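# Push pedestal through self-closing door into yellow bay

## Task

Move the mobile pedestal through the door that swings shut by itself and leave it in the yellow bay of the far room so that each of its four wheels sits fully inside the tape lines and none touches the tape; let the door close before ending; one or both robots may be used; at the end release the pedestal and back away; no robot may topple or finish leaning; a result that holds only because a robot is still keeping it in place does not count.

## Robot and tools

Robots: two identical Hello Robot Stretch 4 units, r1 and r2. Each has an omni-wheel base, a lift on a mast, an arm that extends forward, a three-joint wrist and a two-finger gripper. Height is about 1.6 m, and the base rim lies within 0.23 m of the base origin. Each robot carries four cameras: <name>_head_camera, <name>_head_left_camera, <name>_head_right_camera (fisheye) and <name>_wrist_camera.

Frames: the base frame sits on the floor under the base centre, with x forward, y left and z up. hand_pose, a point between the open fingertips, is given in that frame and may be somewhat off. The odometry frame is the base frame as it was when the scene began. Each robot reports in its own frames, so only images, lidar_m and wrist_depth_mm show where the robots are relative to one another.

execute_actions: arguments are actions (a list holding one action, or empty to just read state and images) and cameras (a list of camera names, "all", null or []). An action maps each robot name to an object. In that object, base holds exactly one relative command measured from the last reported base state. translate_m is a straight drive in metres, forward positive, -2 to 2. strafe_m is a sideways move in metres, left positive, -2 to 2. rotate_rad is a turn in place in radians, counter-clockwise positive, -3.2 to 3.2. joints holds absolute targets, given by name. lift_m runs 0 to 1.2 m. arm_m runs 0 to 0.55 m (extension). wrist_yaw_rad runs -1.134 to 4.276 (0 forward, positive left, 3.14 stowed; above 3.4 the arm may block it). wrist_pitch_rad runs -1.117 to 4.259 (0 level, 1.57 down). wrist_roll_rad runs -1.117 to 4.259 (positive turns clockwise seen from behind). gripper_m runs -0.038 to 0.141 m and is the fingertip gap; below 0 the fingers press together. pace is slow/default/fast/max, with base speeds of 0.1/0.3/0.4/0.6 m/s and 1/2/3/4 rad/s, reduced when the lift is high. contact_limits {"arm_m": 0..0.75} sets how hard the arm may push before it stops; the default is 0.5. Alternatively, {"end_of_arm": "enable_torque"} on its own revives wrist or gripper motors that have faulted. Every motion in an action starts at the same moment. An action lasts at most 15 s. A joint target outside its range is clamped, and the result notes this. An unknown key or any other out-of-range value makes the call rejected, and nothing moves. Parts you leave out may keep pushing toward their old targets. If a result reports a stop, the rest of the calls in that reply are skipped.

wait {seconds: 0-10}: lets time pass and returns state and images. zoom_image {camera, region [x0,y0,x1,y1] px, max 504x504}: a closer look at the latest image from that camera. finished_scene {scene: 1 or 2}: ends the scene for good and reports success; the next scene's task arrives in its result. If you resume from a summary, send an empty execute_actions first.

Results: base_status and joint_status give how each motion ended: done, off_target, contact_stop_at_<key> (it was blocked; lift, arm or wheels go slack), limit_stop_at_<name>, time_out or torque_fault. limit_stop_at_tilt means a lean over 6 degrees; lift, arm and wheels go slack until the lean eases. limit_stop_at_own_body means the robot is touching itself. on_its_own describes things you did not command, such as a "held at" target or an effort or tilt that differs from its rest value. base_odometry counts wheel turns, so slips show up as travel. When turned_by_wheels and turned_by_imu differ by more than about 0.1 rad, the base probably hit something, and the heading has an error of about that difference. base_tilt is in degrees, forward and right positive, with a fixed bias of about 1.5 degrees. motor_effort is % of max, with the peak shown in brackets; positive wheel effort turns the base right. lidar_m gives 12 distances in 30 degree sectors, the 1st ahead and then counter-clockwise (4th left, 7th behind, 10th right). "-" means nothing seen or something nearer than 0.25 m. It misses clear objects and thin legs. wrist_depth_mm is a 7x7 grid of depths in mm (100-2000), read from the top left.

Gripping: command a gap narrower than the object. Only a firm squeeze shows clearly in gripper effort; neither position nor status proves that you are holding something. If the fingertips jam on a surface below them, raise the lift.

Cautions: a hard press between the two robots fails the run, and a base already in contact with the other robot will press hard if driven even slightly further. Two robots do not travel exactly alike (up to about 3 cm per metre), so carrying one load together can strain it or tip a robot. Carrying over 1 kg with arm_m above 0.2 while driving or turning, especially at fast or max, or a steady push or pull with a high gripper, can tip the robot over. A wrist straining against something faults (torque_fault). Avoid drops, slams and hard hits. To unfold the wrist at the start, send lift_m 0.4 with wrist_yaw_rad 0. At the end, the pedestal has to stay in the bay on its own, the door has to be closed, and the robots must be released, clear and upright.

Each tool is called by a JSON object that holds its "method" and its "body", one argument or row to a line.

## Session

{"method": "execute_actions", "body": {
  "actions": []
}}

Scene clock: 0.00 s.
r1.base_odometry: x=+0.000 y=+0.000 heading=+0.000 (m, m, rad; r1's odometry frame)
r1.turned_by_wheels: +0.000 (rad since the last result)
r1.turned_by_imu: +0.000 (rad since the last result)
r1.base_tilt: forward=+0.0 right=+0.2 (deg)
r1.lidar_m: 0.72 0.68 0.70 0.98 1.64 1.69 2.26 4.01 1.83 1.19 1.12 1.05
r1.base_status: not commanded
r1.joint_positions: lift_m=+0.185 arm_m=+0.000 wrist_yaw_rad=+3.187 wrist_pitch_rad=+0.021 wrist_roll_rad=-0.008 gripper_m=+0.057
r1.joint_status: not commanded
r1.motor_effort: lift_m=+21 arm_m=+0 wrist_yaw_rad=+1 wrist_pitch_rad=-6 wrist_roll_rad=-1 gripper_m=-4 wheel_0=+0 wheel_1=+1 wheel_2=+1 (%)
r1.hand_pose: x=-0.1210 y=+0.0743 z=+0.3576 quat_wxyz=(-0.023, -0.010, -0.004, +1.000) (m; r1's base frame)
r1.wrist_depth_mm: - 141 244 - - 1921 1576 / - 109 140 - - 1863 1576 / - 112 138 - - 1863 1499 / - 124 154 - - 1863 1499 / 139 - - - - 1863 1537 / 798 1756 1397 1708 221 1756 1537 / 931 1098 946 1098 946 991 1060
r2.base_odometry: x=+0.000 y=+0.000 heading=+0.000 (m, m, rad; r2's odometry frame)
r2.turned_by_wheels: +0.000 (rad since the last result)
r2.turned_by_imu: +0.000 (rad since the last result)
r2.base_tilt: forward=-0.3 right=+0.2 (deg)
r2.lidar_m: 1.61 1.83 2.43 2.44 2.80 2.07 2.16 2.72 2.28 2.28 1.90 1.61
r2.base_status: not commanded
r2.joint_positions: lift_m=+0.227 arm_m=-0.002 wrist_yaw_rad=+3.134 wrist_pitch_rad=+0.021 wrist_roll_rad=+0.016 gripper_m=+0.057
r2.joint_status: not commanded
r2.motor_effort: lift_m=+21 arm_m=-2 wrist_yaw_rad=-1 wrist_pitch_rad=-7 wrist_roll_rad=-2 gripper_m=-1 wheel_0=+0 wheel_1=+0 wheel_2=+0 (%)
r2.hand_pose: x=-0.1191 y=+0.0896 z=+0.3992 quat_wxyz=(+0.004, -0.010, +0.008, +1.000) (m; r2's base frame)
r2.wrist_depth_mm: 143 144 - - - - - / - 142 - - - - - / - 123 189 - - - - / 103 138 204 - - - - / 136 154 - - - - - / - - 1808 - 1708 1808 1808 / 1205 1255 193 1118 1008 1160 1138
pictures: r1_head_camera, r1_head_left_camera, r1_head_right_camera, r1_wrist_camera, r2_head_camera, r2_head_left_camera, r2_head_right_camera, r2_wrist_camera
Images, in order (width x height): r1_head_camera 420x560, r1_head_left_camera 420x672, r1_head_right_camera 420x672, r1_wrist_camera 616x392, r2_head_camera 420x560, r2_head_left_camera 420x672, r2_head_right_camera 420x672, r2_wrist_camera 616x392.

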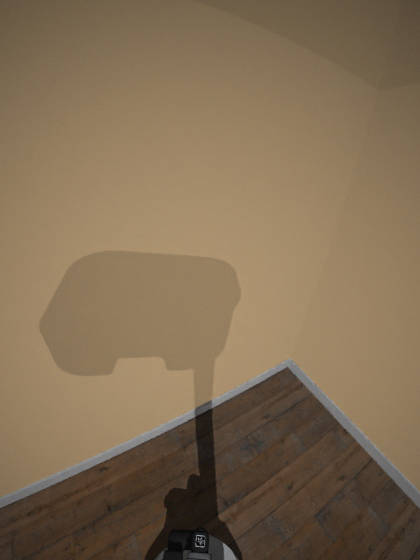

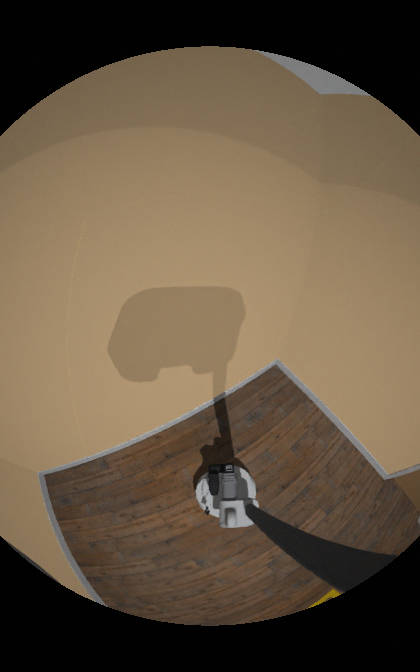

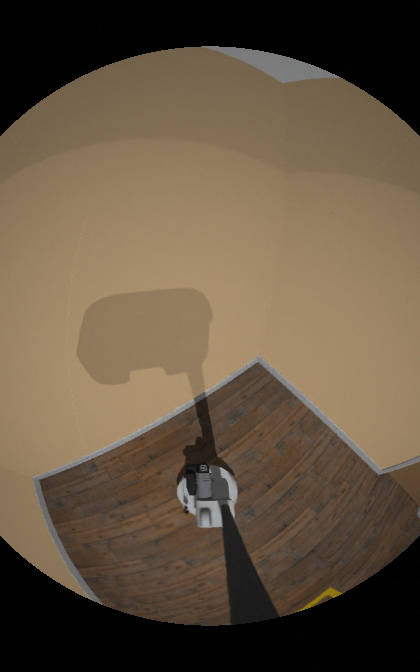

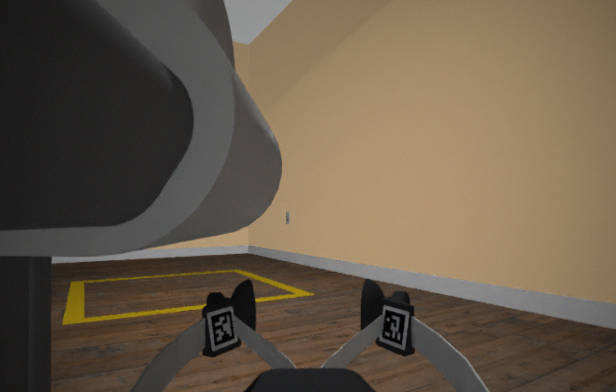

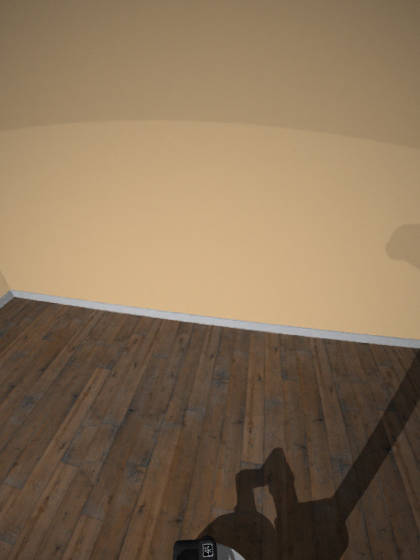

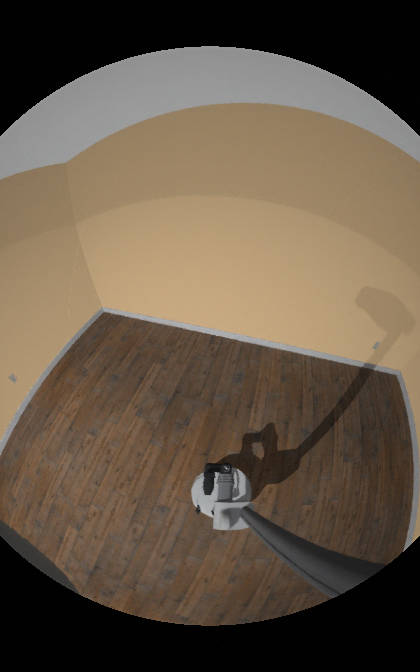

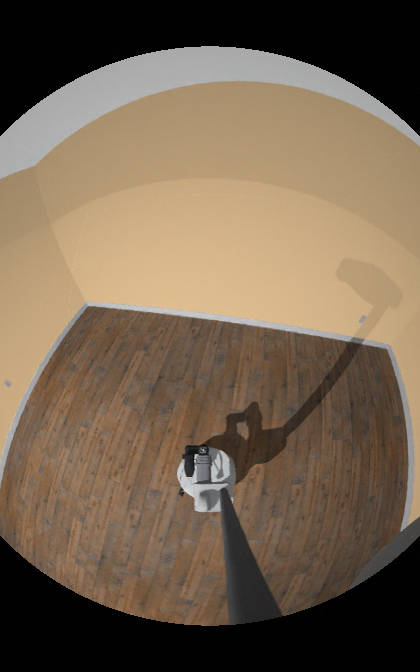

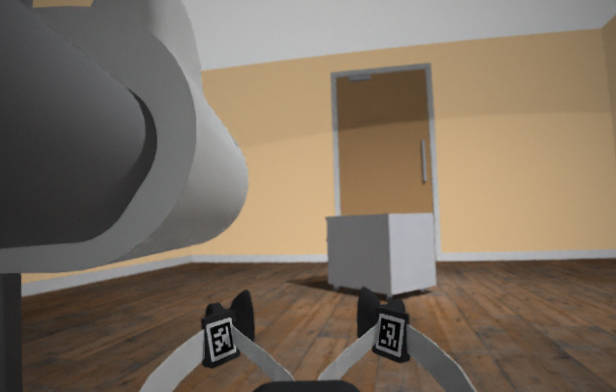

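{"method": "execute_actions", "body": {
  "actions": [
    {"r1":{"base":{"rotate_rad":2.16},"joints":{"lift_m":0.55,"wrist_yaw_rad":0,"gripper_m":0}},"r2":{"base":{"rotate_rad":2.97},"joints":{"lift_m":0.4,"wrist_yaw_rad":0,"gripper_m":0}}}
  ],
  "cameras": []
}}

{"method": "execute_actions", "body": {
  "actions": [
    {"r1":{"base":{"strafe_m":1.62},"pace":"fast"},"r2":{"base":{"translate_m":1.3},"joints":{"lift_m":0.1,"arm_m":0.03}}}
  ],
  "cameras": []
}}

{"method": "execute_actions", "body": {
  "actions": [
    {"r1":{"base":{"translate_m":-0.75}}}
  ],
  "cameras": ["r1_head_right_camera","r2_head_camera","r2_head_left_camera"]
}}

Scene clock: 11.00 s.
r1.base_odometry: x=+0.000 y=+0.000 heading=+2.159 (m, m, rad; r1's odometry frame)
r1.turned_by_wheels: +2.159 (rad since the last result)
r1.turned_by_imu: +2.140 (rad since the last result)
r1.base_tilt: forward=+0.1 right=+0.2 (deg)
r1.lidar_m: 1.62 1.71 2.36 3.99 1.60 1.18 1.11 0.99 0.72 0.66 0.72 1.02
r1.base_status: done
r1.joint_positions: lift_m=+0.550 arm_m=+0.000 wrist_yaw_rad=+0.000 wrist_pitch_rad=+0.021 wrist_roll_rad=-0.008 gripper_m=+0.000
r1.joint_status: all done
r1.motor_effort: lift_m=+24(25) arm_m=+0(0) wrist_yaw_rad=-4(6) wrist_pitch_rad=-6(6) wrist_roll_rad=-2(2) gripper_m=-7(9) wheel_0=-4(9) wheel_1=-3(9) wheel_2=-5(14) (%)
r1.hand_pose: x=+0.4595 y=-0.0873 z=+0.7220 quat_wxyz=(+1.000, -0.004, +0.010, +0.000) (m; r1's base frame)
r1.wrist_depth_mm: 1499 1499 1464 1464 1499 1397 976 / 1464 1499 1499 1464 1499 1397 946 / 1464 1464 1499 1464 1430 1397 960 / 1464 1499 1464 1430 1397 1397 946 / 1430 1430 1397 1430 1430 1430 946 / 1430 1430 1430 206 1397 1430 960 / 1430 1430 180 184 181 1308 976
r2.base_odometry: x=+0.000 y=+0.000 heading=+2.970 (m, m, rad; r2's odometry frame)
r2.turned_by_wheels: +2.970 (rad since the last result)
r2.turned_by_imu: +2.896 (rad since the last result)
r2.base_tilt: forward=-0.3 right=+0.2 (deg)
r2.lidar_m: 2.09 3.10 2.33 2.27 2.18 1.65 1.60 1.72 2.46 2.45 2.57 3.71
r2.base_status: done
r2.joint_positions: lift_m=+0.400 arm_m=-0.002 wrist_yaw_rad=+0.000 wrist_pitch_rad=+0.021 wrist_roll_rad=+0.016 gripper_m=+0.000
r2.joint_status: all done
r2.motor_effort: lift_m=+25(27) arm_m=-2(1) wrist_yaw_rad=-1(10) wrist_pitch_rad=-6(6) wrist_roll_rad=-2(2) gripper_m=-5(9) wheel_0=+0(4) wheel_1=+1(5) wheel_2=+1(6) (%)
r2.hand_pose: x=+0.4572 y=-0.0873 z=+0.5720 quat_wxyz=(+1.000, +0.008, +0.010, +0.000) (m; r2's base frame)
r2.wrist_depth_mm: - - - - - - - / - - - - - - - / - - - - - - - / - - - - - - - / - - - - - - - / - - - 206 - - - / 1661 1756 178 182 176 1618 1537
pictures: none
No camera images: the call's "cameras" was empty. Leave "cameras" out to get every camera's image.

Scene clock: 16.83 s.
r1.base_odometry: x=-1.348 y=-0.899 heading=+2.159 (m, m, rad; r1's odometry frame)
r1.turned_by_wheels: +0.000 (rad since the last result)
r1.turned_by_imu: -0.003 (rad since the last result)
r1.base_tilt: forward=+0.1 right=+0.3 (deg)
r1.lidar_m: 1.63 1.71 2.37 2.40 1.60 1.23 1.20 1.18 1.62 2.31 2.35 1.72
r1.base_status: done
r1.joint_positions: lift_m=+0.550 arm_m=+0.000 wrist_yaw_rad=+0.000 wrist_pitch_rad=+0.021 wrist_roll_rad=-0.008 gripper_m=+0.000
r1.joint_status: not commanded
r1.motor_effort: lift_m=+23(24) arm_m=+0(0) wrist_yaw_rad=+2(0) wrist_pitch_rad=-6(6) wrist_roll_rad=-2(1) gripper_m=-4(9) wheel_0=+0(16) wheel_1=+0(14) wheel_2=+0(3) (%)
r1.hand_pose: x=+0.4595 y=-0.0874 z=+0.7220 quat_wxyz=(+1.000, -0.004, +0.010, +0.000) (m; r1's base frame)
r1.wrist_depth_mm: 1464 1499 1499 1499 1499 1464 1499 / 1499 1499 1499 1464 1464 1499 1499 / 1499 1464 1499 1464 1499 1464 1464 / 1499 1430 1499 1464 1464 1464 1464 / 1430 1430 1464 1430 1464 1464 1464 / 1464 1430 1464 206 1430 1430 1430 / 1430 1430 180 184 181 1430 1430
r2.base_odometry: x=-1.281 y=+0.222 heading=+2.970 (m, m, rad; r2's odometry frame)
r2.turned_by_wheels: +0.000 (rad since the last result)
r2.turned_by_imu: +0.003 (rad since the last result)
r2.base_tilt: forward=-0.3 right=+0.1 (deg)
r2.lidar_m: 0.81 3.00 2.30 2.23 2.33 2.98 2.90 3.08 2.58 2.51 2.67 0.79
r2.base_status: done
r2.joint_positions: lift_m=+0.100 arm_m=+0.029 wrist_yaw_rad=+0.000 wrist_pitch_rad=+0.021 wrist_roll_rad=+0.016 gripper_m=+0.000
r2.joint_status: all done
r2.motor_effort: lift_m=+17(24) arm_m=+4(6) wrist_yaw_rad=+0(1) wrist_pitch_rad=-6(6) wrist_roll_rad=-2(2) gripper_m=-5(5) wheel_0=+1(6) wheel_1=+1(6) wheel_2=+0(9) (%)
r2.hand_pose: x=+0.4886 y=-0.0874 z=+0.2726 quat_wxyz=(+1.000, +0.008, +0.010, +0.000) (m; r2's base frame)
r2.wrist_depth_mm: - - - - - - - / - - - - - - - / - - - 627 544 - - / - - 809 627 544 768 - / - - 788 621 544 759 - / 1464 1464 798 207 521 732 1255 / 904 904 178 182 175 750 831
pictures: none
No camera images: the call's "cameras" was empty. Leave "cameras" out to get every camera's image.

Scene clock: 20.80 s.
r1.base_odometry: x=-0.932 y=-1.523 heading=+2.159 (m, m, rad; r1's odometry frame)
r1.turned_by_wheels: +0.000 (rad since the last result)
r1.turned_by_imu: -0.002 (rad since the last result)
r1.base_tilt: forward=+0.1 right=+0.2 (deg)
r1.lidar_m: 2.39 2.48 2.51 1.49 0.65 0.46 0.44 0.48 0.58 1.51 2.40 2.50
r1.base_status: done
r1.joint_positions: lift_m=+0.550 arm_m=+0.000 wrist_yaw_rad=+0.000 wrist_pitch_rad=+0.021 wrist_roll_rad=-0.008 gripper_m=+0.000
r1.joint_status: not commanded
r1.motor_effort: lift_m=+23(23) arm_m=+0(0) wrist_yaw_rad=+1(0) wrist_pitch_rad=-6(6) wrist_roll_rad=-1(1) gripper_m=-6(6) wheel_0=-5(9) wheel_1=-3(8) wheel_2=+3(14) (%)
r1.hand_pose: x=+0.4595 y=-0.0874 z=+0.7220 quat_wxyz=(+1.000, -0.004, +0.010, +0.000) (m; r1's base frame)
r1.wrist_depth_mm: - - - - - - - / - - - - - - - / - - - - - - - / - - - - - - - / - - - - - - - / - - - 205 - - - / 1983 - 180 183 180 1921 1921
r2.base_odometry: x=-1.281 y=+0.222 heading=+2.970 (m, m, rad; r2's odometry frame)
r2.turned_by_wheels: +0.000 (rad since the last result)
r2.turned_by_imu: +0.000 (rad since the last result)
r2.base_tilt: forward=-0.2 right=+0.1 (deg)
r2.lidar_m: 0.80 3.01 2.30 2.24 2.31 2.98 2.89 3.08 2.59 2.52 2.66 0.80
r2.base_status: not commanded
r2.joint_positions: lift_m=+0.100 arm_m=+0.029 wrist_yaw_rad=+0.000 wrist_pitch_rad=+0.021 wrist_roll_rad=+0.016 gripper_m=+0.000
r2.joint_status: not commanded
r2.motor_effort: lift_m=+17(17) arm_m=+4(4) wrist_yaw_rad=+0(0) wrist_pitch_rad=-6(7) wrist_roll_rad=-2(2) gripper_m=-5(5) wheel_0=+0(1) wheel_1=+1(1) wheel_2=+1(1) (%)
r2.hand_pose: x=+0.4886 y=-0.0874 z=+0.2726 quat_wxyz=(+1.000, +0.008, +0.010, +0.000) (m; r2's base frame)
r2.wrist_depth_mm: - - - - - - - / - - - - - - - / - - - 627 549 - - / - - 809 627 539 768 - / - - 798 627 539 750 - / 1464 1464 788 206 521 732 1281 / 891 891 178 182 175 750 809
pictures: r1_head_right_camera, r2_head_camera, r2_head_left_camera
Images, in order (width x height): r1_head_right_camera 420x672, r2_head_camera 420x560, r2_head_left_camera 420x672.

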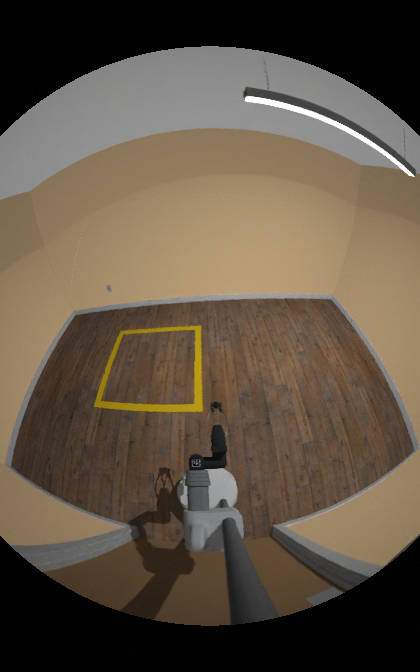

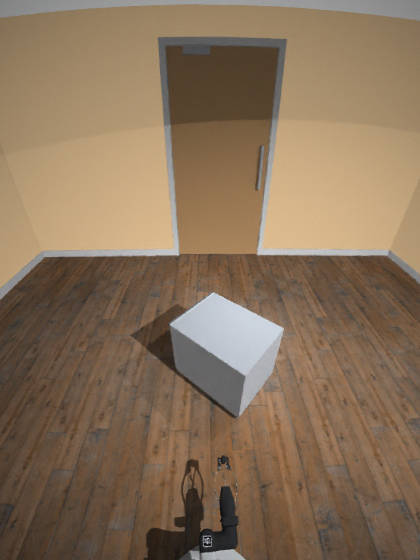

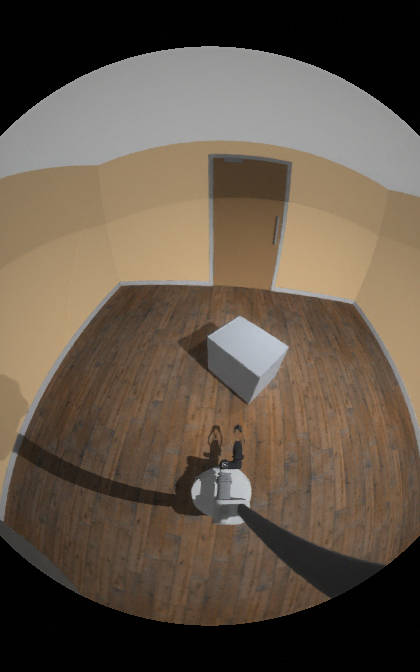

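{"method": "execute_actions", "body": {
  "actions": [
    {"r1":{"base":{"translate_m":-0.18}},"r2":{"base":{"strafe_m":0.2}}}
  ],
  "cameras": []
}}

{"method": "execute_actions", "body": {
  "actions": [
    {"r1":{"base":{"translate_m":-1.0},"pace":"slow"},"r2":{"base":{"translate_m":0.55},"joints":{"arm_m":0.3},"pace":"slow"}}
  ],
  "cameras": ["r1_head_left_camera","r2_head_camera"]
}}

Scene clock: 28.67 s.
r1.base_odometry: x=-0.832 y=-1.672 heading=+2.158 (m, m, rad; r1's odometry frame)
r1.turned_by_wheels: +0.000 (rad since the last result)
r1.turned_by_imu: -0.002 (rad since the last result)
r1.base_tilt: forward=+0.0 right=+0.3 (deg)
r1.lidar_m: 2.56 2.71 2.52 0.78 0.40 0.28 0.26 0.28 0.38 0.84 2.41 2.70
r1.base_status: done
r1.joint_positions: lift_m=+0.550 arm_m=+0.000 wrist_yaw_rad=+0.000 wrist_pitch_rad=+0.021 wrist_roll_rad=-0.008 gripper_m=+0.000
r1.joint_status: not commanded
r1.motor_effort: lift_m=+23(23) arm_m=+0(0) wrist_yaw_rad=+1(0) wrist_pitch_rad=-6(6) wrist_roll_rad=-1(1) gripper_m=-6(7) wheel_0=-5(8) wheel_1=-2(9) wheel_2=+4(10) (%)
r1.hand_pose: x=+0.4595 y=-0.0874 z=+0.7220 quat_wxyz=(+1.000, -0.004, +0.010, +0.000) (m; r1's base frame)
r1.wrist_depth_mm: - - - - - - - / - - - - - - - / - - - - - - - / - - - - - - - / - - - - - - - / - - - 205 - - - / 1983 - 180 183 180 1921 1921
r2.base_odometry: x=-1.315 y=+0.024 heading=+2.970 (m, m, rad; r2's odometry frame)
r2.turned_by_wheels: +0.000 (rad since the last result)
r2.turned_by_imu: +0.002 (rad since the last result)
r2.base_tilt: forward=-0.2 right=+0.2 (deg)
r2.lidar_m: 0.99 2.73 2.10 2.03 2.14 2.95 2.90 3.06 2.78 2.72 2.88 0.88
r2.base_status: done
r2.joint_positions: lift_m=+0.100 arm_m=+0.029 wrist_yaw_rad=+0.000 wrist_pitch_rad=+0.021 wrist_roll_rad=+0.016 gripper_m=+0.000
r2.joint_status: not commanded
r2.motor_effort: lift_m=+17(17) arm_m=+4(4) wrist_yaw_rad=+0(0) wrist_pitch_rad=-6(7) wrist_roll_rad=-2(2) gripper_m=-6(4) wheel_0=+1(7) wheel_1=-1(7) wheel_2=+0(0) (%)
r2.hand_pose: x=+0.4886 y=-0.0874 z=+0.2726 quat_wxyz=(+1.000, +0.008, +0.010, +0.000) (m; r2's base frame)
r2.wrist_depth_mm: - - - - - - - / - - - - - - - / - - - - 683 569 - / - - - 820 676 564 699 / - - - 809 668 564 676 / 1464 1430 1430 206 647 559 591 / 878 904 178 182 176 559 580
pictures: none
No camera images: the call's "cameras" was empty. Leave "cameras" out to get every camera's image.

action 0: r1: "base": translate_m = -1.0 would last too long for one action: at the pace "slow" translate_m can be at most 0.766 in either direction: name a faster pace, or command the rest in another action

{"method": "execute_actions", "body": {
  "actions": [
    {"r1":{"base":{"translate_m":-0.76},"pace":"slow"},"r2":{"base":{"translate_m":0.55},"joints":{"arm_m":0.3},"pace":"slow"}}
  ],
  "cameras": ["r1_head_left_camera","r2_head_camera"]
}}

Scene clock: 40.77 s.
r1.base_odometry: x=-0.411 y=-2.305 heading=+2.158 (m, m, rad; r1's odometry frame)
r1.turned_by_wheels: -0.001 (rad since the last result)
r1.turned_by_imu: -0.156 (rad since the last result)
r1.base_tilt: forward=+0.1 right=+0.2 (deg)
r1.lidar_m: 3.29 3.31 0.29 0.25 - 0.25 0.25 1.09 2.60 2.38 0.64 0.66
r1.base_status: done
r1.joint_positions: lift_m=+0.550 arm_m=+0.000 wrist_yaw_rad=+0.000 wrist_pitch_rad=+0.021 wrist_roll_rad=-0.008 gripper_m=+0.000
r1.joint_status: not commanded
r1.motor_effort: lift_m=+21(23) arm_m=+0(0) wrist_yaw_rad=+0(1) wrist_pitch_rad=-6(7) wrist_roll_rad=-2(1) gripper_m=-6(7) wheel_0=-16(26) wheel_1=-6(30) wheel_2=+12(27) (%)
r1.hand_pose: x=+0.4595 y=-0.0874 z=+0.7222 quat_wxyz=(+1.000, -0.004, +0.010, +0.000) (m; r1's base frame)
r1.wrist_depth_mm: - - - - - - - / - - - - - - - / - - - - - - - / - - - - - - - / - - - - - - - / - - - 206 - - - / 1983 - 181 184 180 1983 1921
r2.base_odometry: x=-1.857 y=+0.118 heading=+2.972 (m, m, rad; r2's odometry frame)
r2.turned_by_wheels: +0.001 (rad since the last result)
r2.turned_by_imu: +0.005 (rad since the last result)
r2.base_tilt: forward=-0.3 right=+0.2 (deg)
r2.lidar_m: 0.66 2.51 2.04 2.01 2.14 3.07 3.49 3.68 2.82 2.75 0.45 0.48
r2.base_status: done
r2.joint_positions: lift_m=+0.100 arm_m=+0.299 wrist_yaw_rad=+0.005 wrist_pitch_rad=+0.021 wrist_roll_rad=+0.016 gripper_m=+0.000
r2.joint_status: all done
r2.motor_effort: lift_m=+17(17) arm_m=+4(7) wrist_yaw_rad=-13(17) wrist_pitch_rad=-7(7) wrist_roll_rad=-2(2) gripper_m=-5(5) wheel_0=+9(10) wheel_1=+4(6) wheel_2=+2(5) (%)
r2.hand_pose: x=+0.7589 y=-0.0861 z=+0.2726 quat_wxyz=(+1.000, +0.008, +0.010, +0.002) (m; r2's base frame)
r2.wrist_depth_mm: 1921 1863 1921 1661 182 139 - / 1921 1921 1983 1618 182 139 - / 1863 1808 1921 1661 182 140 - / 1921 1863 1808 1576 182 140 - / 1863 1863 1808 1618 181 139 - / 1430 1430 1397 209 180 139 - / 878 904 178 185 159 138 -
pictures: r1_head_left_camera, r2_head_camera
Images, in order (width x height): r1_head_left_camera 420x672, r2_head_camera 420x560.

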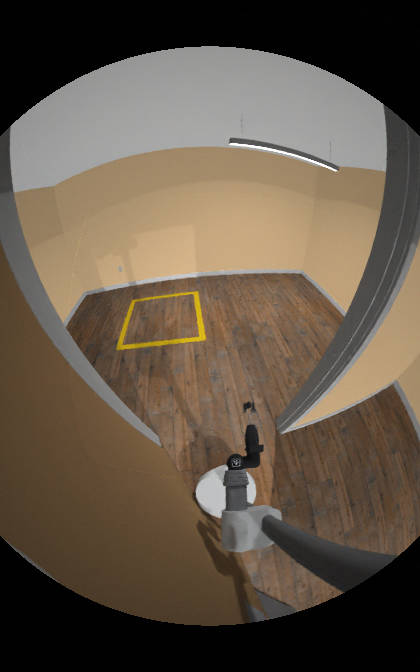

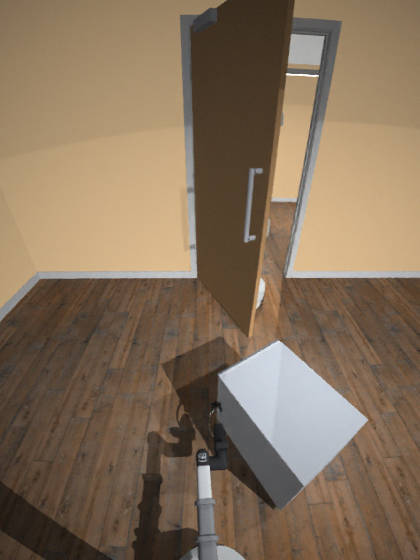

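{"method": "execute_actions", "body": {
  "actions": [
    {"r1":{"base":{"translate_m":-0.25},"pace":"slow"},"r2":{"base":{"strafe_m":-0.25},"joints":{"arm_m":0.33,"wrist_yaw_rad":-0.2},"pace":"slow"}}
  ],
  "cameras": ["r2_head_camera"]
}}

{"method": "execute_actions", "body": {
  "actions": [
    {"r1":{"base":{"strafe_m":0.27},"joints":{"arm_m":0.15},"pace":"slow"},"r2":{"base":{"translate_m":-0.35},"joints":{"arm_m":0.03,"wrist_yaw_rad":0}}}
  ],
  "cameras": []
}}

{"method": "execute_actions", "body": {
  "actions": [
    {"r1":{"base":{"translate_m":-0.3},"pace":"slow"},"r2":{"base":{"strafe_m":-0.3},"joints":{"gripper_m":0.14}}}
  ],
  "cameras": ["r1_head_left_camera","r2_head_camera"]
}}

Scene clock: 50.53 s.
r1.base_odometry: x=-0.273 y=-2.512 heading=+2.157 (m, m, rad; r1's odometry frame)
r1.turned_by_wheels: +0.000 (rad since the last result)
r1.turned_by_imu: -0.003 (rad since the last result)
r1.base_tilt: forward=+0.1 right=+0.2 (deg)
r1.lidar_m: 3.54 0.58 0.25 0.25 - 0.25 0.30 0.76 2.65 2.41 1.02 0.82
r1.base_status: done
r1.joint_positions: lift_m=+0.550 arm_m=+0.000 wrist_yaw_rad=+0.000 wrist_pitch_rad=+0.021 wrist_roll_rad=-0.008 gripper_m=+0.000
r1.joint_status: not commanded
r1.motor_effort: lift_m=+21(21) arm_m=+0(0) wrist_yaw_rad=-1(1) wrist_pitch_rad=-6(6) wrist_roll_rad=-2(1) gripper_m=-8(8) wheel_0=-12(19) wheel_1=-2(8) wheel_2=+10(17) (%)
r1.hand_pose: x=+0.4595 y=-0.0874 z=+0.7222 quat_wxyz=(+1.000, -0.004, +0.010, +0.000) (m; r1's base frame)
r1.wrist_depth_mm: - - - - - - 549 / - - - - - - 549 / - - - - - - 559 / - - - - - - 564 / - - - - - - 564 / - - - 205 - - 569 / - 1983 180 184 180 1983 569
r2.base_odometry: x=-1.815 y=+0.364 heading=+2.974 (m, m, rad; r2's odometry frame)
r2.turned_by_wheels: +0.002 (rad since the last result)
r2.turned_by_imu: +0.008 (rad since the last result)
r2.base_tilt: forward=-0.2 right=+0.2 (deg)
r2.lidar_m: 0.63 2.49 2.30 2.24 2.40 3.47 3.51 3.32 2.56 2.51 0.53 0.42
r2.base_status: done
r2.joint_positions: lift_m=+0.100 arm_m=+0.329 wrist_yaw_rad=-0.187 wrist_pitch_rad=+0.020 wrist_roll_rad=+0.016 gripper_m=+0.000
r2.joint_status: all done
r2.on_its_own: wrist_yaw_rad is at rest, and its effort (-38) is outside its rest range (-13 to +13)
r2.motor_effort: lift_m=+17(17) arm_m=+3(9) wrist_yaw_rad=-38(91) wrist_pitch_rad=-6(7) wrist_roll_rad=-2(2) gripper_m=-6(7) wheel_0=+15(32) wheel_1=+5(8) wheel_2=+11(17) (%)
r2.hand_pose: x=+0.7676 y=-0.1395 z=+0.2727 quat_wxyz=(+0.996, +0.009, +0.009, -0.093) (m; r2's base frame)
r2.wrist_depth_mm: 1661 1708 1008 279 146 108 - / 1661 1756 - 279 147 109 - / 1661 1708 - 281 147 110 - / 1661 1708 - 282 148 110 - / 1661 1708 1078 283 149 110 - / 1430 1464 946 204 149 110 - / 891 917 179 182 145 110 -
pictures: r2_head_camera
Images, in order (width x height): r2_head_camera 420x560.

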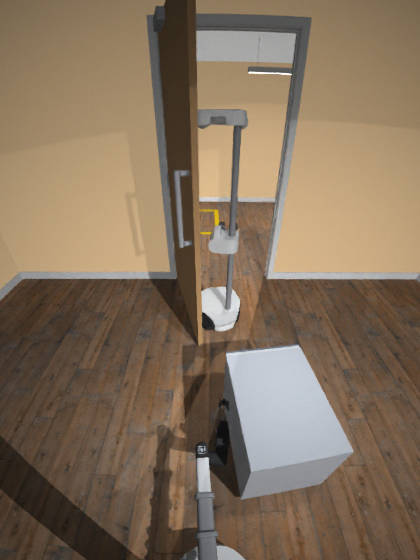

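Scene clock: 54.37 s.
r1.base_odometry: x=-0.498 y=-2.662 heading=+2.157 (m, m, rad; r1's odometry frame)
r1.turned_by_wheels: +0.000 (rad since the last result)
r1.turned_by_imu: +0.000 (rad since the last result)
r1.base_tilt: forward=+0.1 right=+0.3 (deg)
r1.lidar_m: 3.47 0.28 0.25 - 0.25 0.25 1.88 0.88 0.98 2.67 0.98 1.02
r1.base_status: done
r1.joint_positions: lift_m=+0.550 arm_m=+0.148 wrist_yaw_rad=+0.000 wrist_pitch_rad=+0.021 wrist_roll_rad=-0.008 gripper_m=+0.000
r1.joint_status: all done
r1.motor_effort: lift_m=+21(21) arm_m=+10(11) wrist_yaw_rad=-1(0) wrist_pitch_rad=-7(6) wrist_roll_rad=-1(1) gripper_m=-4(2) wheel_0=-7(16) wheel_1=+10(16) wheel_2=+0(7) (%)
r1.hand_pose: x=+0.6076 y=-0.0874 z=+0.7222 quat_wxyz=(+1.000, -0.004, +0.010, +0.000) (m; r1's base frame)
r1.wrist_depth_mm: - - - - - - - / - - - - - - - / - - - - - - - / - - - - - - - / - - - - - - - / - - - 206 - - - / 1983 - 180 184 181 1983 1983
r2.base_odometry: x=-1.470 y=+0.306 heading=+2.974 (m, m, rad; r2's odometry frame)
r2.turned_by_wheels: +0.000 (rad since the last result)
r2.turned_by_imu: -0.001 (rad since the last result)
r2.base_tilt: forward=-0.3 right=+0.2 (deg)
r2.lidar_m: 0.73 2.85 2.33 2.27 2.42 3.17 3.14 3.31 2.53 2.49 2.65 0.73
r2.base_status: done
r2.joint_positions: lift_m=+0.100 arm_m=+0.031 wrist_yaw_rad=+0.000 wrist_pitch_rad=+0.021 wrist_roll_rad=+0.016 gripper_m=+0.000
r2.joint_status: all done
r2.motor_effort: lift_m=+17(17) arm_m=-4(6) wrist_yaw_rad=+1(31) wrist_pitch_rad=-7(7) wrist_roll_rad=-2(2) gripper_m=-5(5) wheel_0=+1(14) wheel_1=-1(5) wheel_2=+0(10) (%)
r2.hand_pose: x=+0.4901 y=-0.0875 z=+0.2726 quat_wxyz=(+1.000, +0.008, +0.010, +0.000) (m; r2's base frame)
r2.wrist_depth_mm: - - 1808 - - - - / - - 1756 - - - - / - - 1756 - 462 466 477 / - - 1808 1661 455 466 469 / - - 1661 1661 455 459 466 / 1464 1430 1464 206 452 452 466 / 917 904 178 182 176 449 452
pictures: none
No camera images: the call's "cameras" was empty. Leave "cameras" out to get every camera's image.

Scene clock: 58.67 s.
r1.base_odometry: x=-0.332 y=-2.911 heading=+2.157 (m, m, rad; r1's odometry frame)
r1.turned_by_wheels: +0.000 (rad since the last result)
r1.turned_by_imu: -0.002 (rad since the last result)
r1.base_tilt: forward=+0.3 right=+0.3 (deg)
r1.lidar_m: 0.85 0.25 0.25 - 0.25 3.86 - 0.62 0.66 2.71 1.47 1.20
r1.base_status: done
r1.joint_positions: lift_m=+0.550 arm_m=+0.148 wrist_yaw_rad=+0.000 wrist_pitch_rad=+0.021 wrist_roll_rad=-0.008 gripper_m=+0.000
r1.joint_status: not commanded
r1.motor_effort: lift_m=+21(21) arm_m=+9(10) wrist_yaw_rad=+1(2) wrist_pitch_rad=-6(6) wrist_roll_rad=-1(1) gripper_m=-8(6) wheel_0=-10(12) wheel_1=-3(6) wheel_2=+8(11) (%)
r1.hand_pose: x=+0.6076 y=-0.0874 z=+0.7222 quat_wxyz=(+1.000, -0.004, +0.010, +0.000) (m; r1's base frame)
r1.wrist_depth_mm: 469 - - - - - - / 462 - - - - - - / 462 - - - - - - / 462 - - - - - - / 492 - - - - - - / 492 - - 206 - - - / 525 - 180 183 180 1983 1983
r2.base_odometry: x=-1.420 y=+0.601 heading=+2.974 (m, m, rad; r2's odometry frame)
r2.turned_by_wheels: +0.000 (rad since the last result)
r2.turned_by_imu: -0.001 (rad since the last result)
r2.base_tilt: forward=-0.3 right=+0.1 (deg)
r2.lidar_m: 0.71 1.67 2.63 2.58 2.69 3.22 3.15 2.91 2.25 2.18 2.31 0.75
r2.base_status: done
r2.joint_positions: lift_m=+0.100 arm_m=+0.031 wrist_yaw_rad=+0.000 wrist_pitch_rad=+0.021 wrist_roll_rad=+0.016 gripper_m=+0.140
r2.joint_status: all done
r2.motor_effort: lift_m=+17(17) arm_m=-5(5) wrist_yaw_rad=+0(0) wrist_pitch_rad=-7(7) wrist_roll_rad=-2(2) gripper_m=-1(2) wheel_0=-1(8) wheel_1=+0(8) wheel_2=+1(1) (%)
r2.hand_pose: x=+0.4901 y=-0.0874 z=+0.2726 quat_wxyz=(+1.000, +0.008, +0.010, +0.000) (m; r2's base frame)
r2.wrist_depth_mm: - 1708 - - - - - / - 1430 - - - - - / - 455 459 469 477 - - / - 452 455 466 469 - - / - 449 449 455 466 - - / 1464 439 445 449 462 1042 1255 / 891 433 439 156 455 741 820
pictures: r1_head_left_camera, r2_head_camera
Images, in order (width x height): r1_head_left_camera 420x672, r2_head_camera 420x560.

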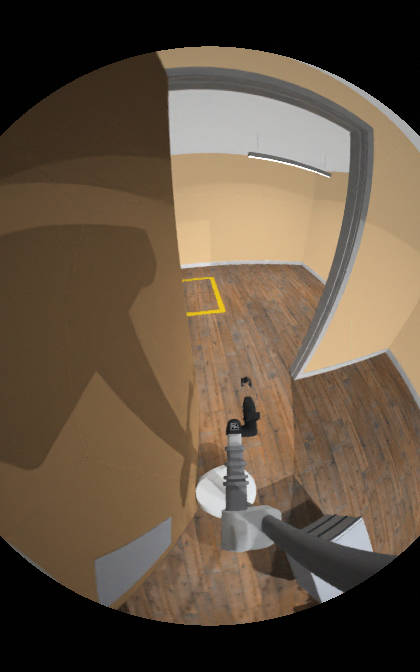

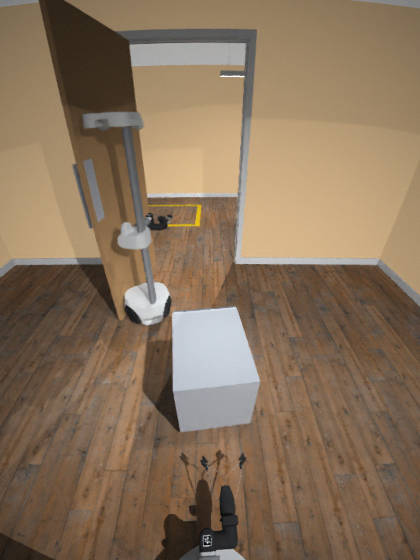

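{"method": "execute_actions", "body": {
  "actions": [
    {"r1":{"base":{"translate_m":-0.3},"pace":"slow"},"r2":{"base":{"rotate_rad":0.075}}}
  ],
  "cameras": ["r1_head_left_camera"]
}}

{"method": "execute_actions", "body": {
  "actions": [
    {"r1":{"base":{"strafe_m":0.12},"pace":"slow"},"r2":{"base":{"translate_m":0.5},"pace":"slow"}}
  ],
  "cameras": ["r1_head_left_camera","r2_head_camera"]
}}

Scene clock: 69.17 s.
r1.base_odometry: x=-0.166 y=-3.161 heading=+2.157 (m, m, rad; r1's odometry frame)
r1.turned_by_wheels: +0.000 (rad since the last result)
r1.turned_by_imu: -0.002 (rad since the last result)
r1.base_tilt: forward=+0.1 right=+0.3 (deg)
r1.lidar_m: 0.74 0.25 0.30 1.94 1.94 2.46 - 0.70 0.43 0.55 1.97 1.46
r1.base_status: done
r1.joint_positions: lift_m=+0.550 arm_m=+0.148 wrist_yaw_rad=+0.000 wrist_pitch_rad=+0.021 wrist_roll_rad=-0.008 gripper_m=+0.000
r1.joint_status: not commanded
r1.motor_effort: lift_m=+21(21) arm_m=+9(10) wrist_yaw_rad=-1(0) wrist_pitch_rad=-6(6) wrist_roll_rad=-1(1) gripper_m=-7(5) wheel_0=-5(12) wheel_1=+4(4) wheel_2=+2(13) (%)
r1.hand_pose: x=+0.6076 y=-0.0874 z=+0.7222 quat_wxyz=(+1.000, -0.004, +0.010, +0.000) (m; r1's base frame)
r1.wrist_depth_mm: 439 668 - - - - 976 / 430 676 - - - - 976 / 433 676 - - - - 960 / 430 676 - - - - 946 / 430 676 - - - - 946 / 433 668 - 206 - - 960 / 439 615 180 184 180 1921 960
r2.base_odometry: x=-1.420 y=+0.601 heading=+3.049 (m, m, rad; r2's odometry frame)
r2.turned_by_wheels: +0.075 (rad since the last result)
r2.turned_by_imu: +0.074 (rad since the last result)
r2.base_tilt: forward=-0.3 right=+0.1 (deg)
r2.lidar_m: 0.71 1.42 2.61 2.57 2.76 3.17 3.12 2.76 2.21 2.19 2.40 0.74
r2.base_status: done
r2.joint_positions: lift_m=+0.100 arm_m=+0.031 wrist_yaw_rad=+0.000 wrist_pitch_rad=+0.021 wrist_roll_rad=+0.016 gripper_m=+0.140
r2.joint_status: not commanded
r2.motor_effort: lift_m=+17(17) arm_m=-5(5) wrist_yaw_rad=+0(0) wrist_pitch_rad=-6(7) wrist_roll_rad=-2(2) gripper_m=+2(2) wheel_0=+0(5) wheel_1=-1(5) wheel_2=+1(4) (%)
r2.hand_pose: x=+0.4901 y=-0.0874 z=+0.2726 quat_wxyz=(+1.000, +0.008, +0.010, +0.000) (m; r2's base frame)
r2.wrist_depth_mm: - - - - - - - / - 1255 1863 - - - - / - - 459 459 459 459 - / - - 455 452 452 455 - / - 1430 449 449 449 449 - / 1464 1060 445 449 449 449 1281 / 904 621 442 156 442 442 820
pictures: r1_head_left_camera
Images, in order (width x height): r1_head_left_camera 420x672.

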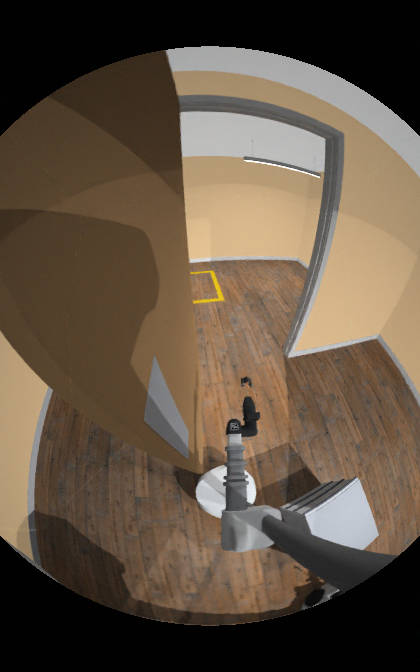

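Scene clock: 75.47 s.
r1.base_odometry: x=-0.265 y=-3.227 heading=+2.157 (m, m, rad; r1's odometry frame)
r1.turned_by_wheels: +0.000 (rad since the last result)
r1.turned_by_imu: -0.001 (rad since the last result)
r1.base_tilt: forward=+0.1 right=+0.2 (deg)
r1.lidar_m: 0.52 0.25 0.32 1.81 1.85 2.29 - 1.00 0.53 0.46 1.95 1.54
r1.base_status: done
r1.joint_positions: lift_m=+0.550 arm_m=+0.148 wrist_yaw_rad=+0.000 wrist_pitch_rad=+0.021 wrist_roll_rad=-0.008 gripper_m=+0.000
r1.joint_status: not commanded
r1.motor_effort: lift_m=+21(21) arm_m=+9(9) wrist_yaw_rad=+1(0) wrist_pitch_rad=-6(6) wrist_roll_rad=-1(2) gripper_m=-5(4) wheel_0=-6(17) wheel_1=+8(20) wheel_2=-1(2) (%)
r1.hand_pose: x=+0.6076 y=-0.0874 z=+0.7222 quat_wxyz=(+1.000, -0.004, +0.010, +0.000) (m; r1's base frame)
r1.wrist_depth_mm: 330 462 - - - - - / 325 466 - - - - - / 327 466 - - - - - / 325 469 - - - - - / 324 466 - - - - - / 324 462 759 205 - - - / 330 433 180 184 180 1863 1863
r2.base_odometry: x=-1.918 y=+0.648 heading=+3.049 (m, m, rad; r2's odometry frame)
r2.turned_by_wheels: +0.000 (rad since the last result)
r2.turned_by_imu: +0.000 (rad since the last result)
r2.base_tilt: forward=-0.3 right=+0.2 (deg)
r2.lidar_m: 0.49 1.01 2.52 2.49 2.73 3.66 3.65 2.83 2.29 2.25 2.47 0.51
r2.base_status: done
r2.joint_positions: lift_m=+0.100 arm_m=+0.029 wrist_yaw_rad=-0.010 wrist_pitch_rad=+0.019 wrist_roll_rad=+0.016 gripper_m=+0.140
r2.joint_status: not commanded
r2.on_its_own: wrist_yaw_rad is at rest, and its effort (+29) is outside its rest range (-13 to +13)
r2.motor_effort: lift_m=+17(17) arm_m=+6(7) wrist_yaw_rad=+29(39) wrist_pitch_rad=-4(7) wrist_roll_rad=-2(2) gripper_m=+1(2) wheel_0=+2(7) wheel_1=+1(6) wheel_2=-9(14) (%)
r2.hand_pose: x=+0.4874 y=-0.0903 z=+0.2730 quat_wxyz=(+1.000, +0.008, +0.010, -0.005) (m; r2's base frame)
r2.wrist_depth_mm: 715 247 246 245 245 242 242 / 699 244 243 243 242 241 239 / 683 242 242 240 239 238 238 / 699 239 239 238 236 236 236 / 683 237 236 236 235 235 233 / 640 236 234 233 232 217 230 / 634 233 232 160 229 229 229
pictures: r1_head_left_camera, r2_head_camera
Images, in order (width x height): r1_head_left_camera 420x672, r2_head_camera 420x560.

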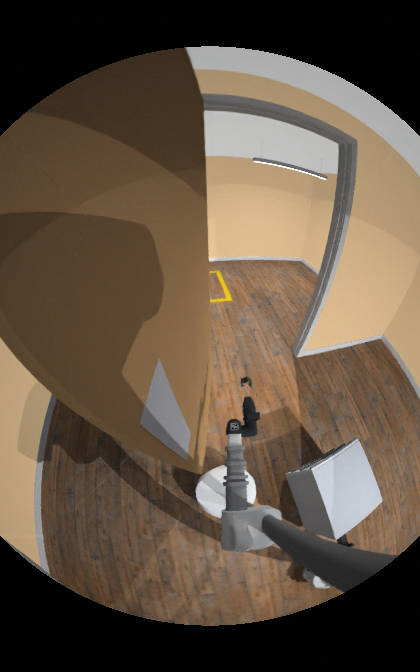

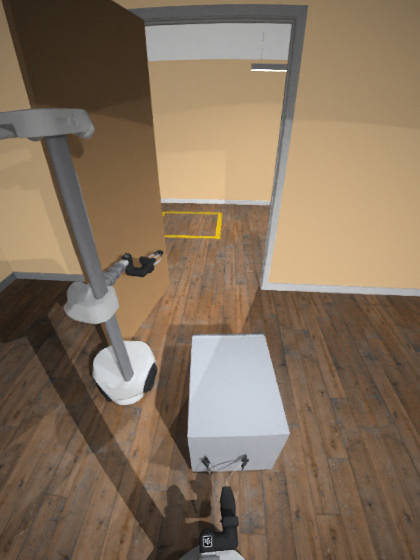

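{"method": "execute_actions", "body": {
  "actions": [
    {"r1":{"base":{"strafe_m":0.06},"joints":{"arm_m":0.05,"wrist_yaw_rad":0.3},"pace":"slow"},"r2":{"base":{"translate_m":0.76},"pace":"slow"}}
  ],
  "cameras": ["r2_head_left_camera"]
}}

Scene clock: 88.80 s.
r1.base_odometry: x=-0.312 y=-3.260 heading=+2.161 (m, m, rad; r1's odometry frame)
r1.turned_by_wheels: +0.004 (rad since the last result)
r1.turned_by_imu: +0.012 (rad since the last result)
r1.base_tilt: forward=+0.2 right=+0.3 (deg)
r1.lidar_m: 0.44 0.25 0.31 1.76 1.78 2.26 - 4.71 0.46 0.44 0.51 0.63
r1.base_status: strafe_m contact_stop (by the wheels' count: +0.058 of +0.060)
r1.joint_positions: lift_m=+0.550 arm_m=+0.052 wrist_yaw_rad=+0.300 wrist_pitch_rad=+0.021 wrist_roll_rad=-0.008 gripper_m=+0.000
r1.joint_status: all done
r1.on_its_own: the wheels are slack since a contact_stop
r1.motor_effort: lift_m=+21(21) arm_m=-10(9) wrist_yaw_rad=+1(6) wrist_pitch_rad=-6(7) wrist_roll_rad=-1(2) gripper_m=-7(4) wheel_0=+0(13) wheel_1=+0(34) wheel_2=+0(18) (%)
r1.hand_pose: x=+0.5240 y=+0.0017 z=+0.7222 quat_wxyz=(+0.989, -0.005, +0.010, +0.149) (m; r1's base frame)
r1.wrist_depth_mm: 198 245 332 508 - - - / 196 243 329 504 - - - / 195 243 330 496 - - - / 194 243 329 496 - - - / 193 241 325 496 - - - / 192 239 304 206 - - - / 194 229 181 184 180 1921 1983
r2.base_odometry: x=-2.674 y=+0.719 heading=+3.048 (m, m, rad; r2's odometry frame)
r2.turned_by_wheels: -0.001 (rad since the last result)
r2.turned_by_imu: -0.007 (rad since the last result)
r2.base_tilt: forward=-0.4 right=+0.2 (deg)
r2.lidar_m: 0.50 0.53 0.45 2.38 2.61 4.00 - 2.97 2.39 2.36 1.83 0.51
r2.base_status: done
r2.joint_positions: lift_m=+0.100 arm_m=+0.029 wrist_yaw_rad=-0.018 wrist_pitch_rad=+0.020 wrist_roll_rad=+0.016 gripper_m=+0.140
r2.joint_status: not commanded
r2.on_its_own: wrist_yaw_rad is at rest, and its effort (+51) is outside its rest range (-13 to +13)
r2.motor_effort: lift_m=+17(17) arm_m=+6(6) wrist_yaw_rad=+51(65) wrist_pitch_rad=-4(5) wrist_roll_rad=-2(2) gripper_m=-2(3) wheel_0=+0(5) wheel_1=+0(3) wheel_2=-10(13) (%)
r2.hand_pose: x=+0.4867 y=-0.0925 z=+0.2729 quat_wxyz=(+1.000, +0.008, +0.010, -0.009) (m; r2's base frame)
r2.wrist_depth_mm: 820 276 265 256 246 238 230 / 820 273 264 253 244 236 229 / 809 272 259 250 242 234 227 / 809 267 257 247 239 231 224 / 798 265 256 246 238 229 224 / 809 263 253 245 236 212 223 / 798 256 249 239 230 224 220
pictures: r2_head_left_camera
Images, in order (width x height): r2_head_left_camera 420x672.

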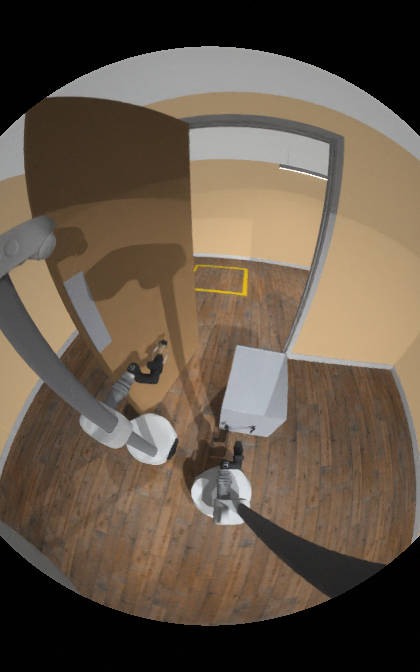

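The pedestal is veering right, so I'm moving the push point to the right.

{"method": "execute_actions", "body": {
  "actions": [
    {"r1":{"base":{"strafe_m":-0.003}},"r2":{"base":{"translate_m":-0.04}}}
  ],
  "cameras": []
}}

{"method": "execute_actions", "body": {
  "actions": [
    {"r2":{"base":{"strafe_m":-0.07}}}
  ],
  "cameras": []
}}

{"method": "execute_actions", "body": {
  "actions": [
    {"r2":{"base":{"translate_m":0.45},"pace":"slow"}}
  ],
  "cameras": ["r2_head_left_camera"]
}}

Scene clock: 97.67 s.
r1.base_odometry: x=-0.310 y=-3.259 heading=+2.162 (m, m, rad; r1's odometry frame)
r1.turned_by_wheels: +0.001 (rad since the last result)
r1.turned_by_imu: +0.000 (rad since the last result)
r1.base_tilt: forward=+0.1 right=+0.3 (deg)
r1.lidar_m: 0.42 0.25 0.29 1.74 1.79 2.26 - 4.72 0.49 0.51 0.54 0.63
r1.base_status: done
r1.joint_positions: lift_m=+0.550 arm_m=+0.052 wrist_yaw_rad=+0.300 wrist_pitch_rad=+0.021 wrist_roll_rad=-0.008 gripper_m=+0.000
r1.joint_status: not commanded
r1.motor_effort: lift_m=+21(21) arm_m=-10(10) wrist_yaw_rad=+0(1) wrist_pitch_rad=-6(7) wrist_roll_rad=-1(1) gripper_m=-8(6) wheel_0=+1(9) wheel_1=+6(7) wheel_2=+0(3) (%)
r1.hand_pose: x=+0.5240 y=+0.0017 z=+0.7222 quat_wxyz=(+0.989, -0.005, +0.010, +0.149) (m; r1's base frame)
r1.wrist_depth_mm: 199 246 334 512 - - - / 196 245 332 508 - - - / 196 245 332 504 - - - / 195 243 329 504 - - - / 195 242 325 500 - - - / 193 240 309 206 - - - / 195 230 181 183 180 1983 1983
r2.base_odometry: x=-2.634 y=+0.715 heading=+3.048 (m, m, rad; r2's odometry frame)
r2.turned_by_wheels: +0.000 (rad since the last result)
r2.turned_by_imu: +0.000 (rad since the last result)
r2.base_tilt: forward=-0.3 right=+0.2 (deg)
r2.lidar_m: 0.55 0.51 0.48 2.38 2.62 4.02 - 2.96 2.36 2.36 1.86 0.54
r2.base_status: done
r2.joint_positions: lift_m=+0.100 arm_m=+0.029 wrist_yaw_rad=+0.000 wrist_pitch_rad=+0.020 wrist_roll_rad=+0.016 gripper_m=+0.140
r2.joint_status: not commanded
r2.motor_effort: lift_m=+17(17) arm_m=+4(6) wrist_yaw_rad=+1(50) wrist_pitch_rad=-5(6) wrist_roll_rad=-2(2) gripper_m=+0(2) wheel_0=-1(5) wheel_1=+0(5) wheel_2=-2(11) (%)
r2.hand_pose: x=+0.4885 y=-0.0875 z=+0.2727 quat_wxyz=(+1.000, +0.008, +0.010, +0.000) (m; r2's base frame)
r2.wrist_depth_mm: 820 1008 315 296 283 271 264 / 809 960 306 293 279 270 262 / 820 960 303 290 278 266 257 / 809 946 298 289 274 264 256 / 809 946 300 283 272 263 254 / 788 904 294 282 271 255 252 / 788 300 289 156 266 255 249
pictures: none
No camera images: the call's "cameras" was empty. Leave "cameras" out to get every camera's image.

Scene clock: 98.93 s.
r1.base_odometry: x=-0.310 y=-3.259 heading=+2.162 (m, m, rad; r1's odometry frame)
r1.turned_by_wheels: +0.000 (rad since the last result)
r1.turned_by_imu: +0.000 (rad since the last result)
r1.base_tilt: forward=+0.1 right=+0.2 (deg)
r1.lidar_m: 0.42 0.25 0.28 1.76 1.80 2.27 - 4.71 0.53 0.54 0.54 0.63
r1.base_status: not commanded
r1.joint_positions: lift_m=+0.550 arm_m=+0.052 wrist_yaw_rad=+0.300 wrist_pitch_rad=+0.021 wrist_roll_rad=-0.008 gripper_m=+0.000
r1.joint_status: not commanded
r1.motor_effort: lift_m=+21(21) arm_m=-10(10) wrist_yaw_rad=+0(0) wrist_pitch_rad=-6(6) wrist_roll_rad=-1(1) gripper_m=-7(8) wheel_0=+1(1) wheel_1=+6(6) wheel_2=+0(0) (%)
r1.hand_pose: x=+0.5240 y=+0.0017 z=+0.7222 quat_wxyz=(+0.989, -0.005, +0.010, +0.149) (m; r1's base frame)
r1.wrist_depth_mm: 200 245 332 517 - - - / 196 245 330 508 - - - / 196 244 329 504 - - - / 195 243 327 500 - - - / 195 242 325 496 - - - / 194 241 307 205 - - - / 195 230 180 184 180 1921 1921
r2.base_odometry: x=-2.628 y=+0.785 heading=+3.047 (m, m, rad; r2's odometry frame)
r2.turned_by_wheels: +0.000 (rad since the last result)
r2.turned_by_imu: -0.001 (rad since the last result)
r2.base_tilt: forward=-0.3 right=+0.2 (deg)
r2.lidar_m: 0.53 0.60 0.54 2.47 2.70 4.12 - 2.90 2.32 2.30 1.86 0.54
r2.base_status: done
r2.joint_positions: lift_m=+0.100 arm_m=+0.029 wrist_yaw_rad=+0.000 wrist_pitch_rad=+0.020 wrist_roll_rad=+0.016 gripper_m=+0.140
r2.joint_status: not commanded
r2.motor_effort: lift_m=+17(17) arm_m=+5(4) wrist_yaw_rad=+1(1) wrist_pitch_rad=-5(6) wrist_roll_rad=-2(2) gripper_m=+2(1) wheel_0=-1(8) wheel_1=-1(8) wheel_2=-1(2) (%)
r2.hand_pose: x=+0.4885 y=-0.0875 z=+0.2727 quat_wxyz=(+1.000, +0.008, +0.010, +0.000) (m; r2's base frame)
r2.wrist_depth_mm: 866 312 296 279 270 258 250 / 842 303 289 278 266 255 248 / 831 301 287 274 265 252 245 / 809 297 283 273 263 251 244 / 820 296 281 270 259 250 240 / 798 291 279 270 257 243 240 / 788 285 276 157 252 243 238
pictures: none
No camera images: the call's "cameras" was empty. Leave "cameras" out to get every camera's image.

Scene clock: 104.73 s.
r1.base_odometry: x=-0.310 y=-3.259 heading=+2.162 (m, m, rad; r1's odometry frame)
r1.turned_by_wheels: +0.000 (rad since the last result)
r1.turned_by_imu: -0.002 (rad since the last result)
r1.base_tilt: forward=+0.1 right=+0.3 (deg)
r1.lidar_m: 0.43 0.25 0.30 1.76 1.79 2.26 - 4.72 3.19 0.41 0.41 0.75
r1.base_status: not commanded
r1.joint_positions: lift_m=+0.550 arm_m=+0.052 wrist_yaw_rad=+0.300 wrist_pitch_rad=+0.021 wrist_roll_rad=-0.008 gripper_m=+0.000
r1.joint_status: not commanded
r1.motor_effort: lift_m=+21(21) arm_m=-10(10) wrist_yaw_rad=+1(2) wrist_pitch_rad=-6(6) wrist_roll_rad=-1(1) gripper_m=-4(6) wheel_0=+1(1) wheel_1=+6(6) wheel_2=+0(0) (%)
r1.hand_pose: x=+0.5240 y=+0.0017 z=+0.7222 quat_wxyz=(+0.989, -0.005, +0.010, +0.149) (m; r1's base frame)
r1.wrist_depth_mm: 199 246 334 512 - - - / 196 245 332 512 - - - / 196 244 330 504 - - - / 195 244 329 496 - - - / 195 241 325 492 - - - / 193 240 309 206 - - - / 195 230 181 183 180 1983 809
r2.base_odometry: x=-3.076 y=+0.828 heading=+3.047 (m, m, rad; r2's odometry frame)
r2.turned_by_wheels: -0.001 (rad since the last result)
r2.turned_by_imu: -0.004 (rad since the last result)
r2.base_tilt: forward=-0.3 right=+0.2 (deg)
r2.lidar_m: 0.50 0.79 0.49 0.42 0.48 4.01 - 2.99 2.38 2.35 1.31 0.51
r2.base_status: done
r2.joint_positions: lift_m=+0.100 arm_m=+0.029 wrist_yaw_rad=-0.015 wrist_pitch_rad=+0.020 wrist_roll_rad=+0.016 gripper_m=+0.140
r2.joint_status: not commanded
r2.on_its_own: wrist_yaw_rad is at rest, and its effort (+44) is outside its rest range (-13 to +13)
r2.motor_effort: lift_m=+17(17) arm_m=+5(4) wrist_yaw_rad=+44(72) wrist_pitch_rad=-4(5) wrist_roll_rad=-1(1) gripper_m=-2(6) wheel_0=+0(10) wheel_1=+1(4) wheel_2=-10(20) (%)
r2.hand_pose: x=+0.4871 y=-0.0918 z=+0.2729 quat_wxyz=(+1.000, +0.008, +0.010, -0.008) (m; r2's base frame)
r2.wrist_depth_mm: 469 259 254 249 243 238 235 / 473 258 251 247 240 236 232 / 262 255 249 244 238 234 229 / 258 252 248 241 237 232 228 / 256 251 245 240 234 230 226 / 253 246 242 237 232 213 224 / 252 244 238 234 229 224 221
pictures: r2_head_left_camera
Images, in order (width x height): r2_head_left_camera 420x672.

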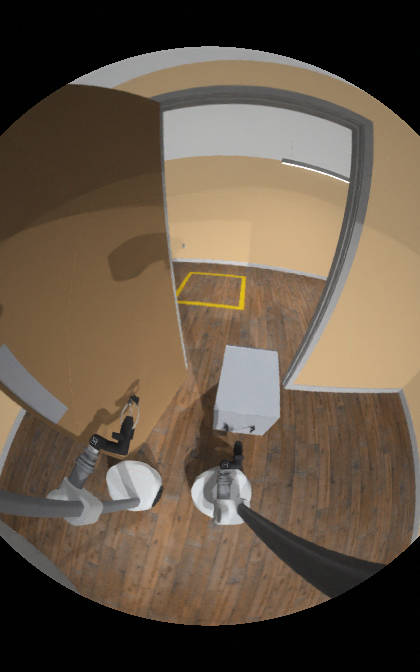

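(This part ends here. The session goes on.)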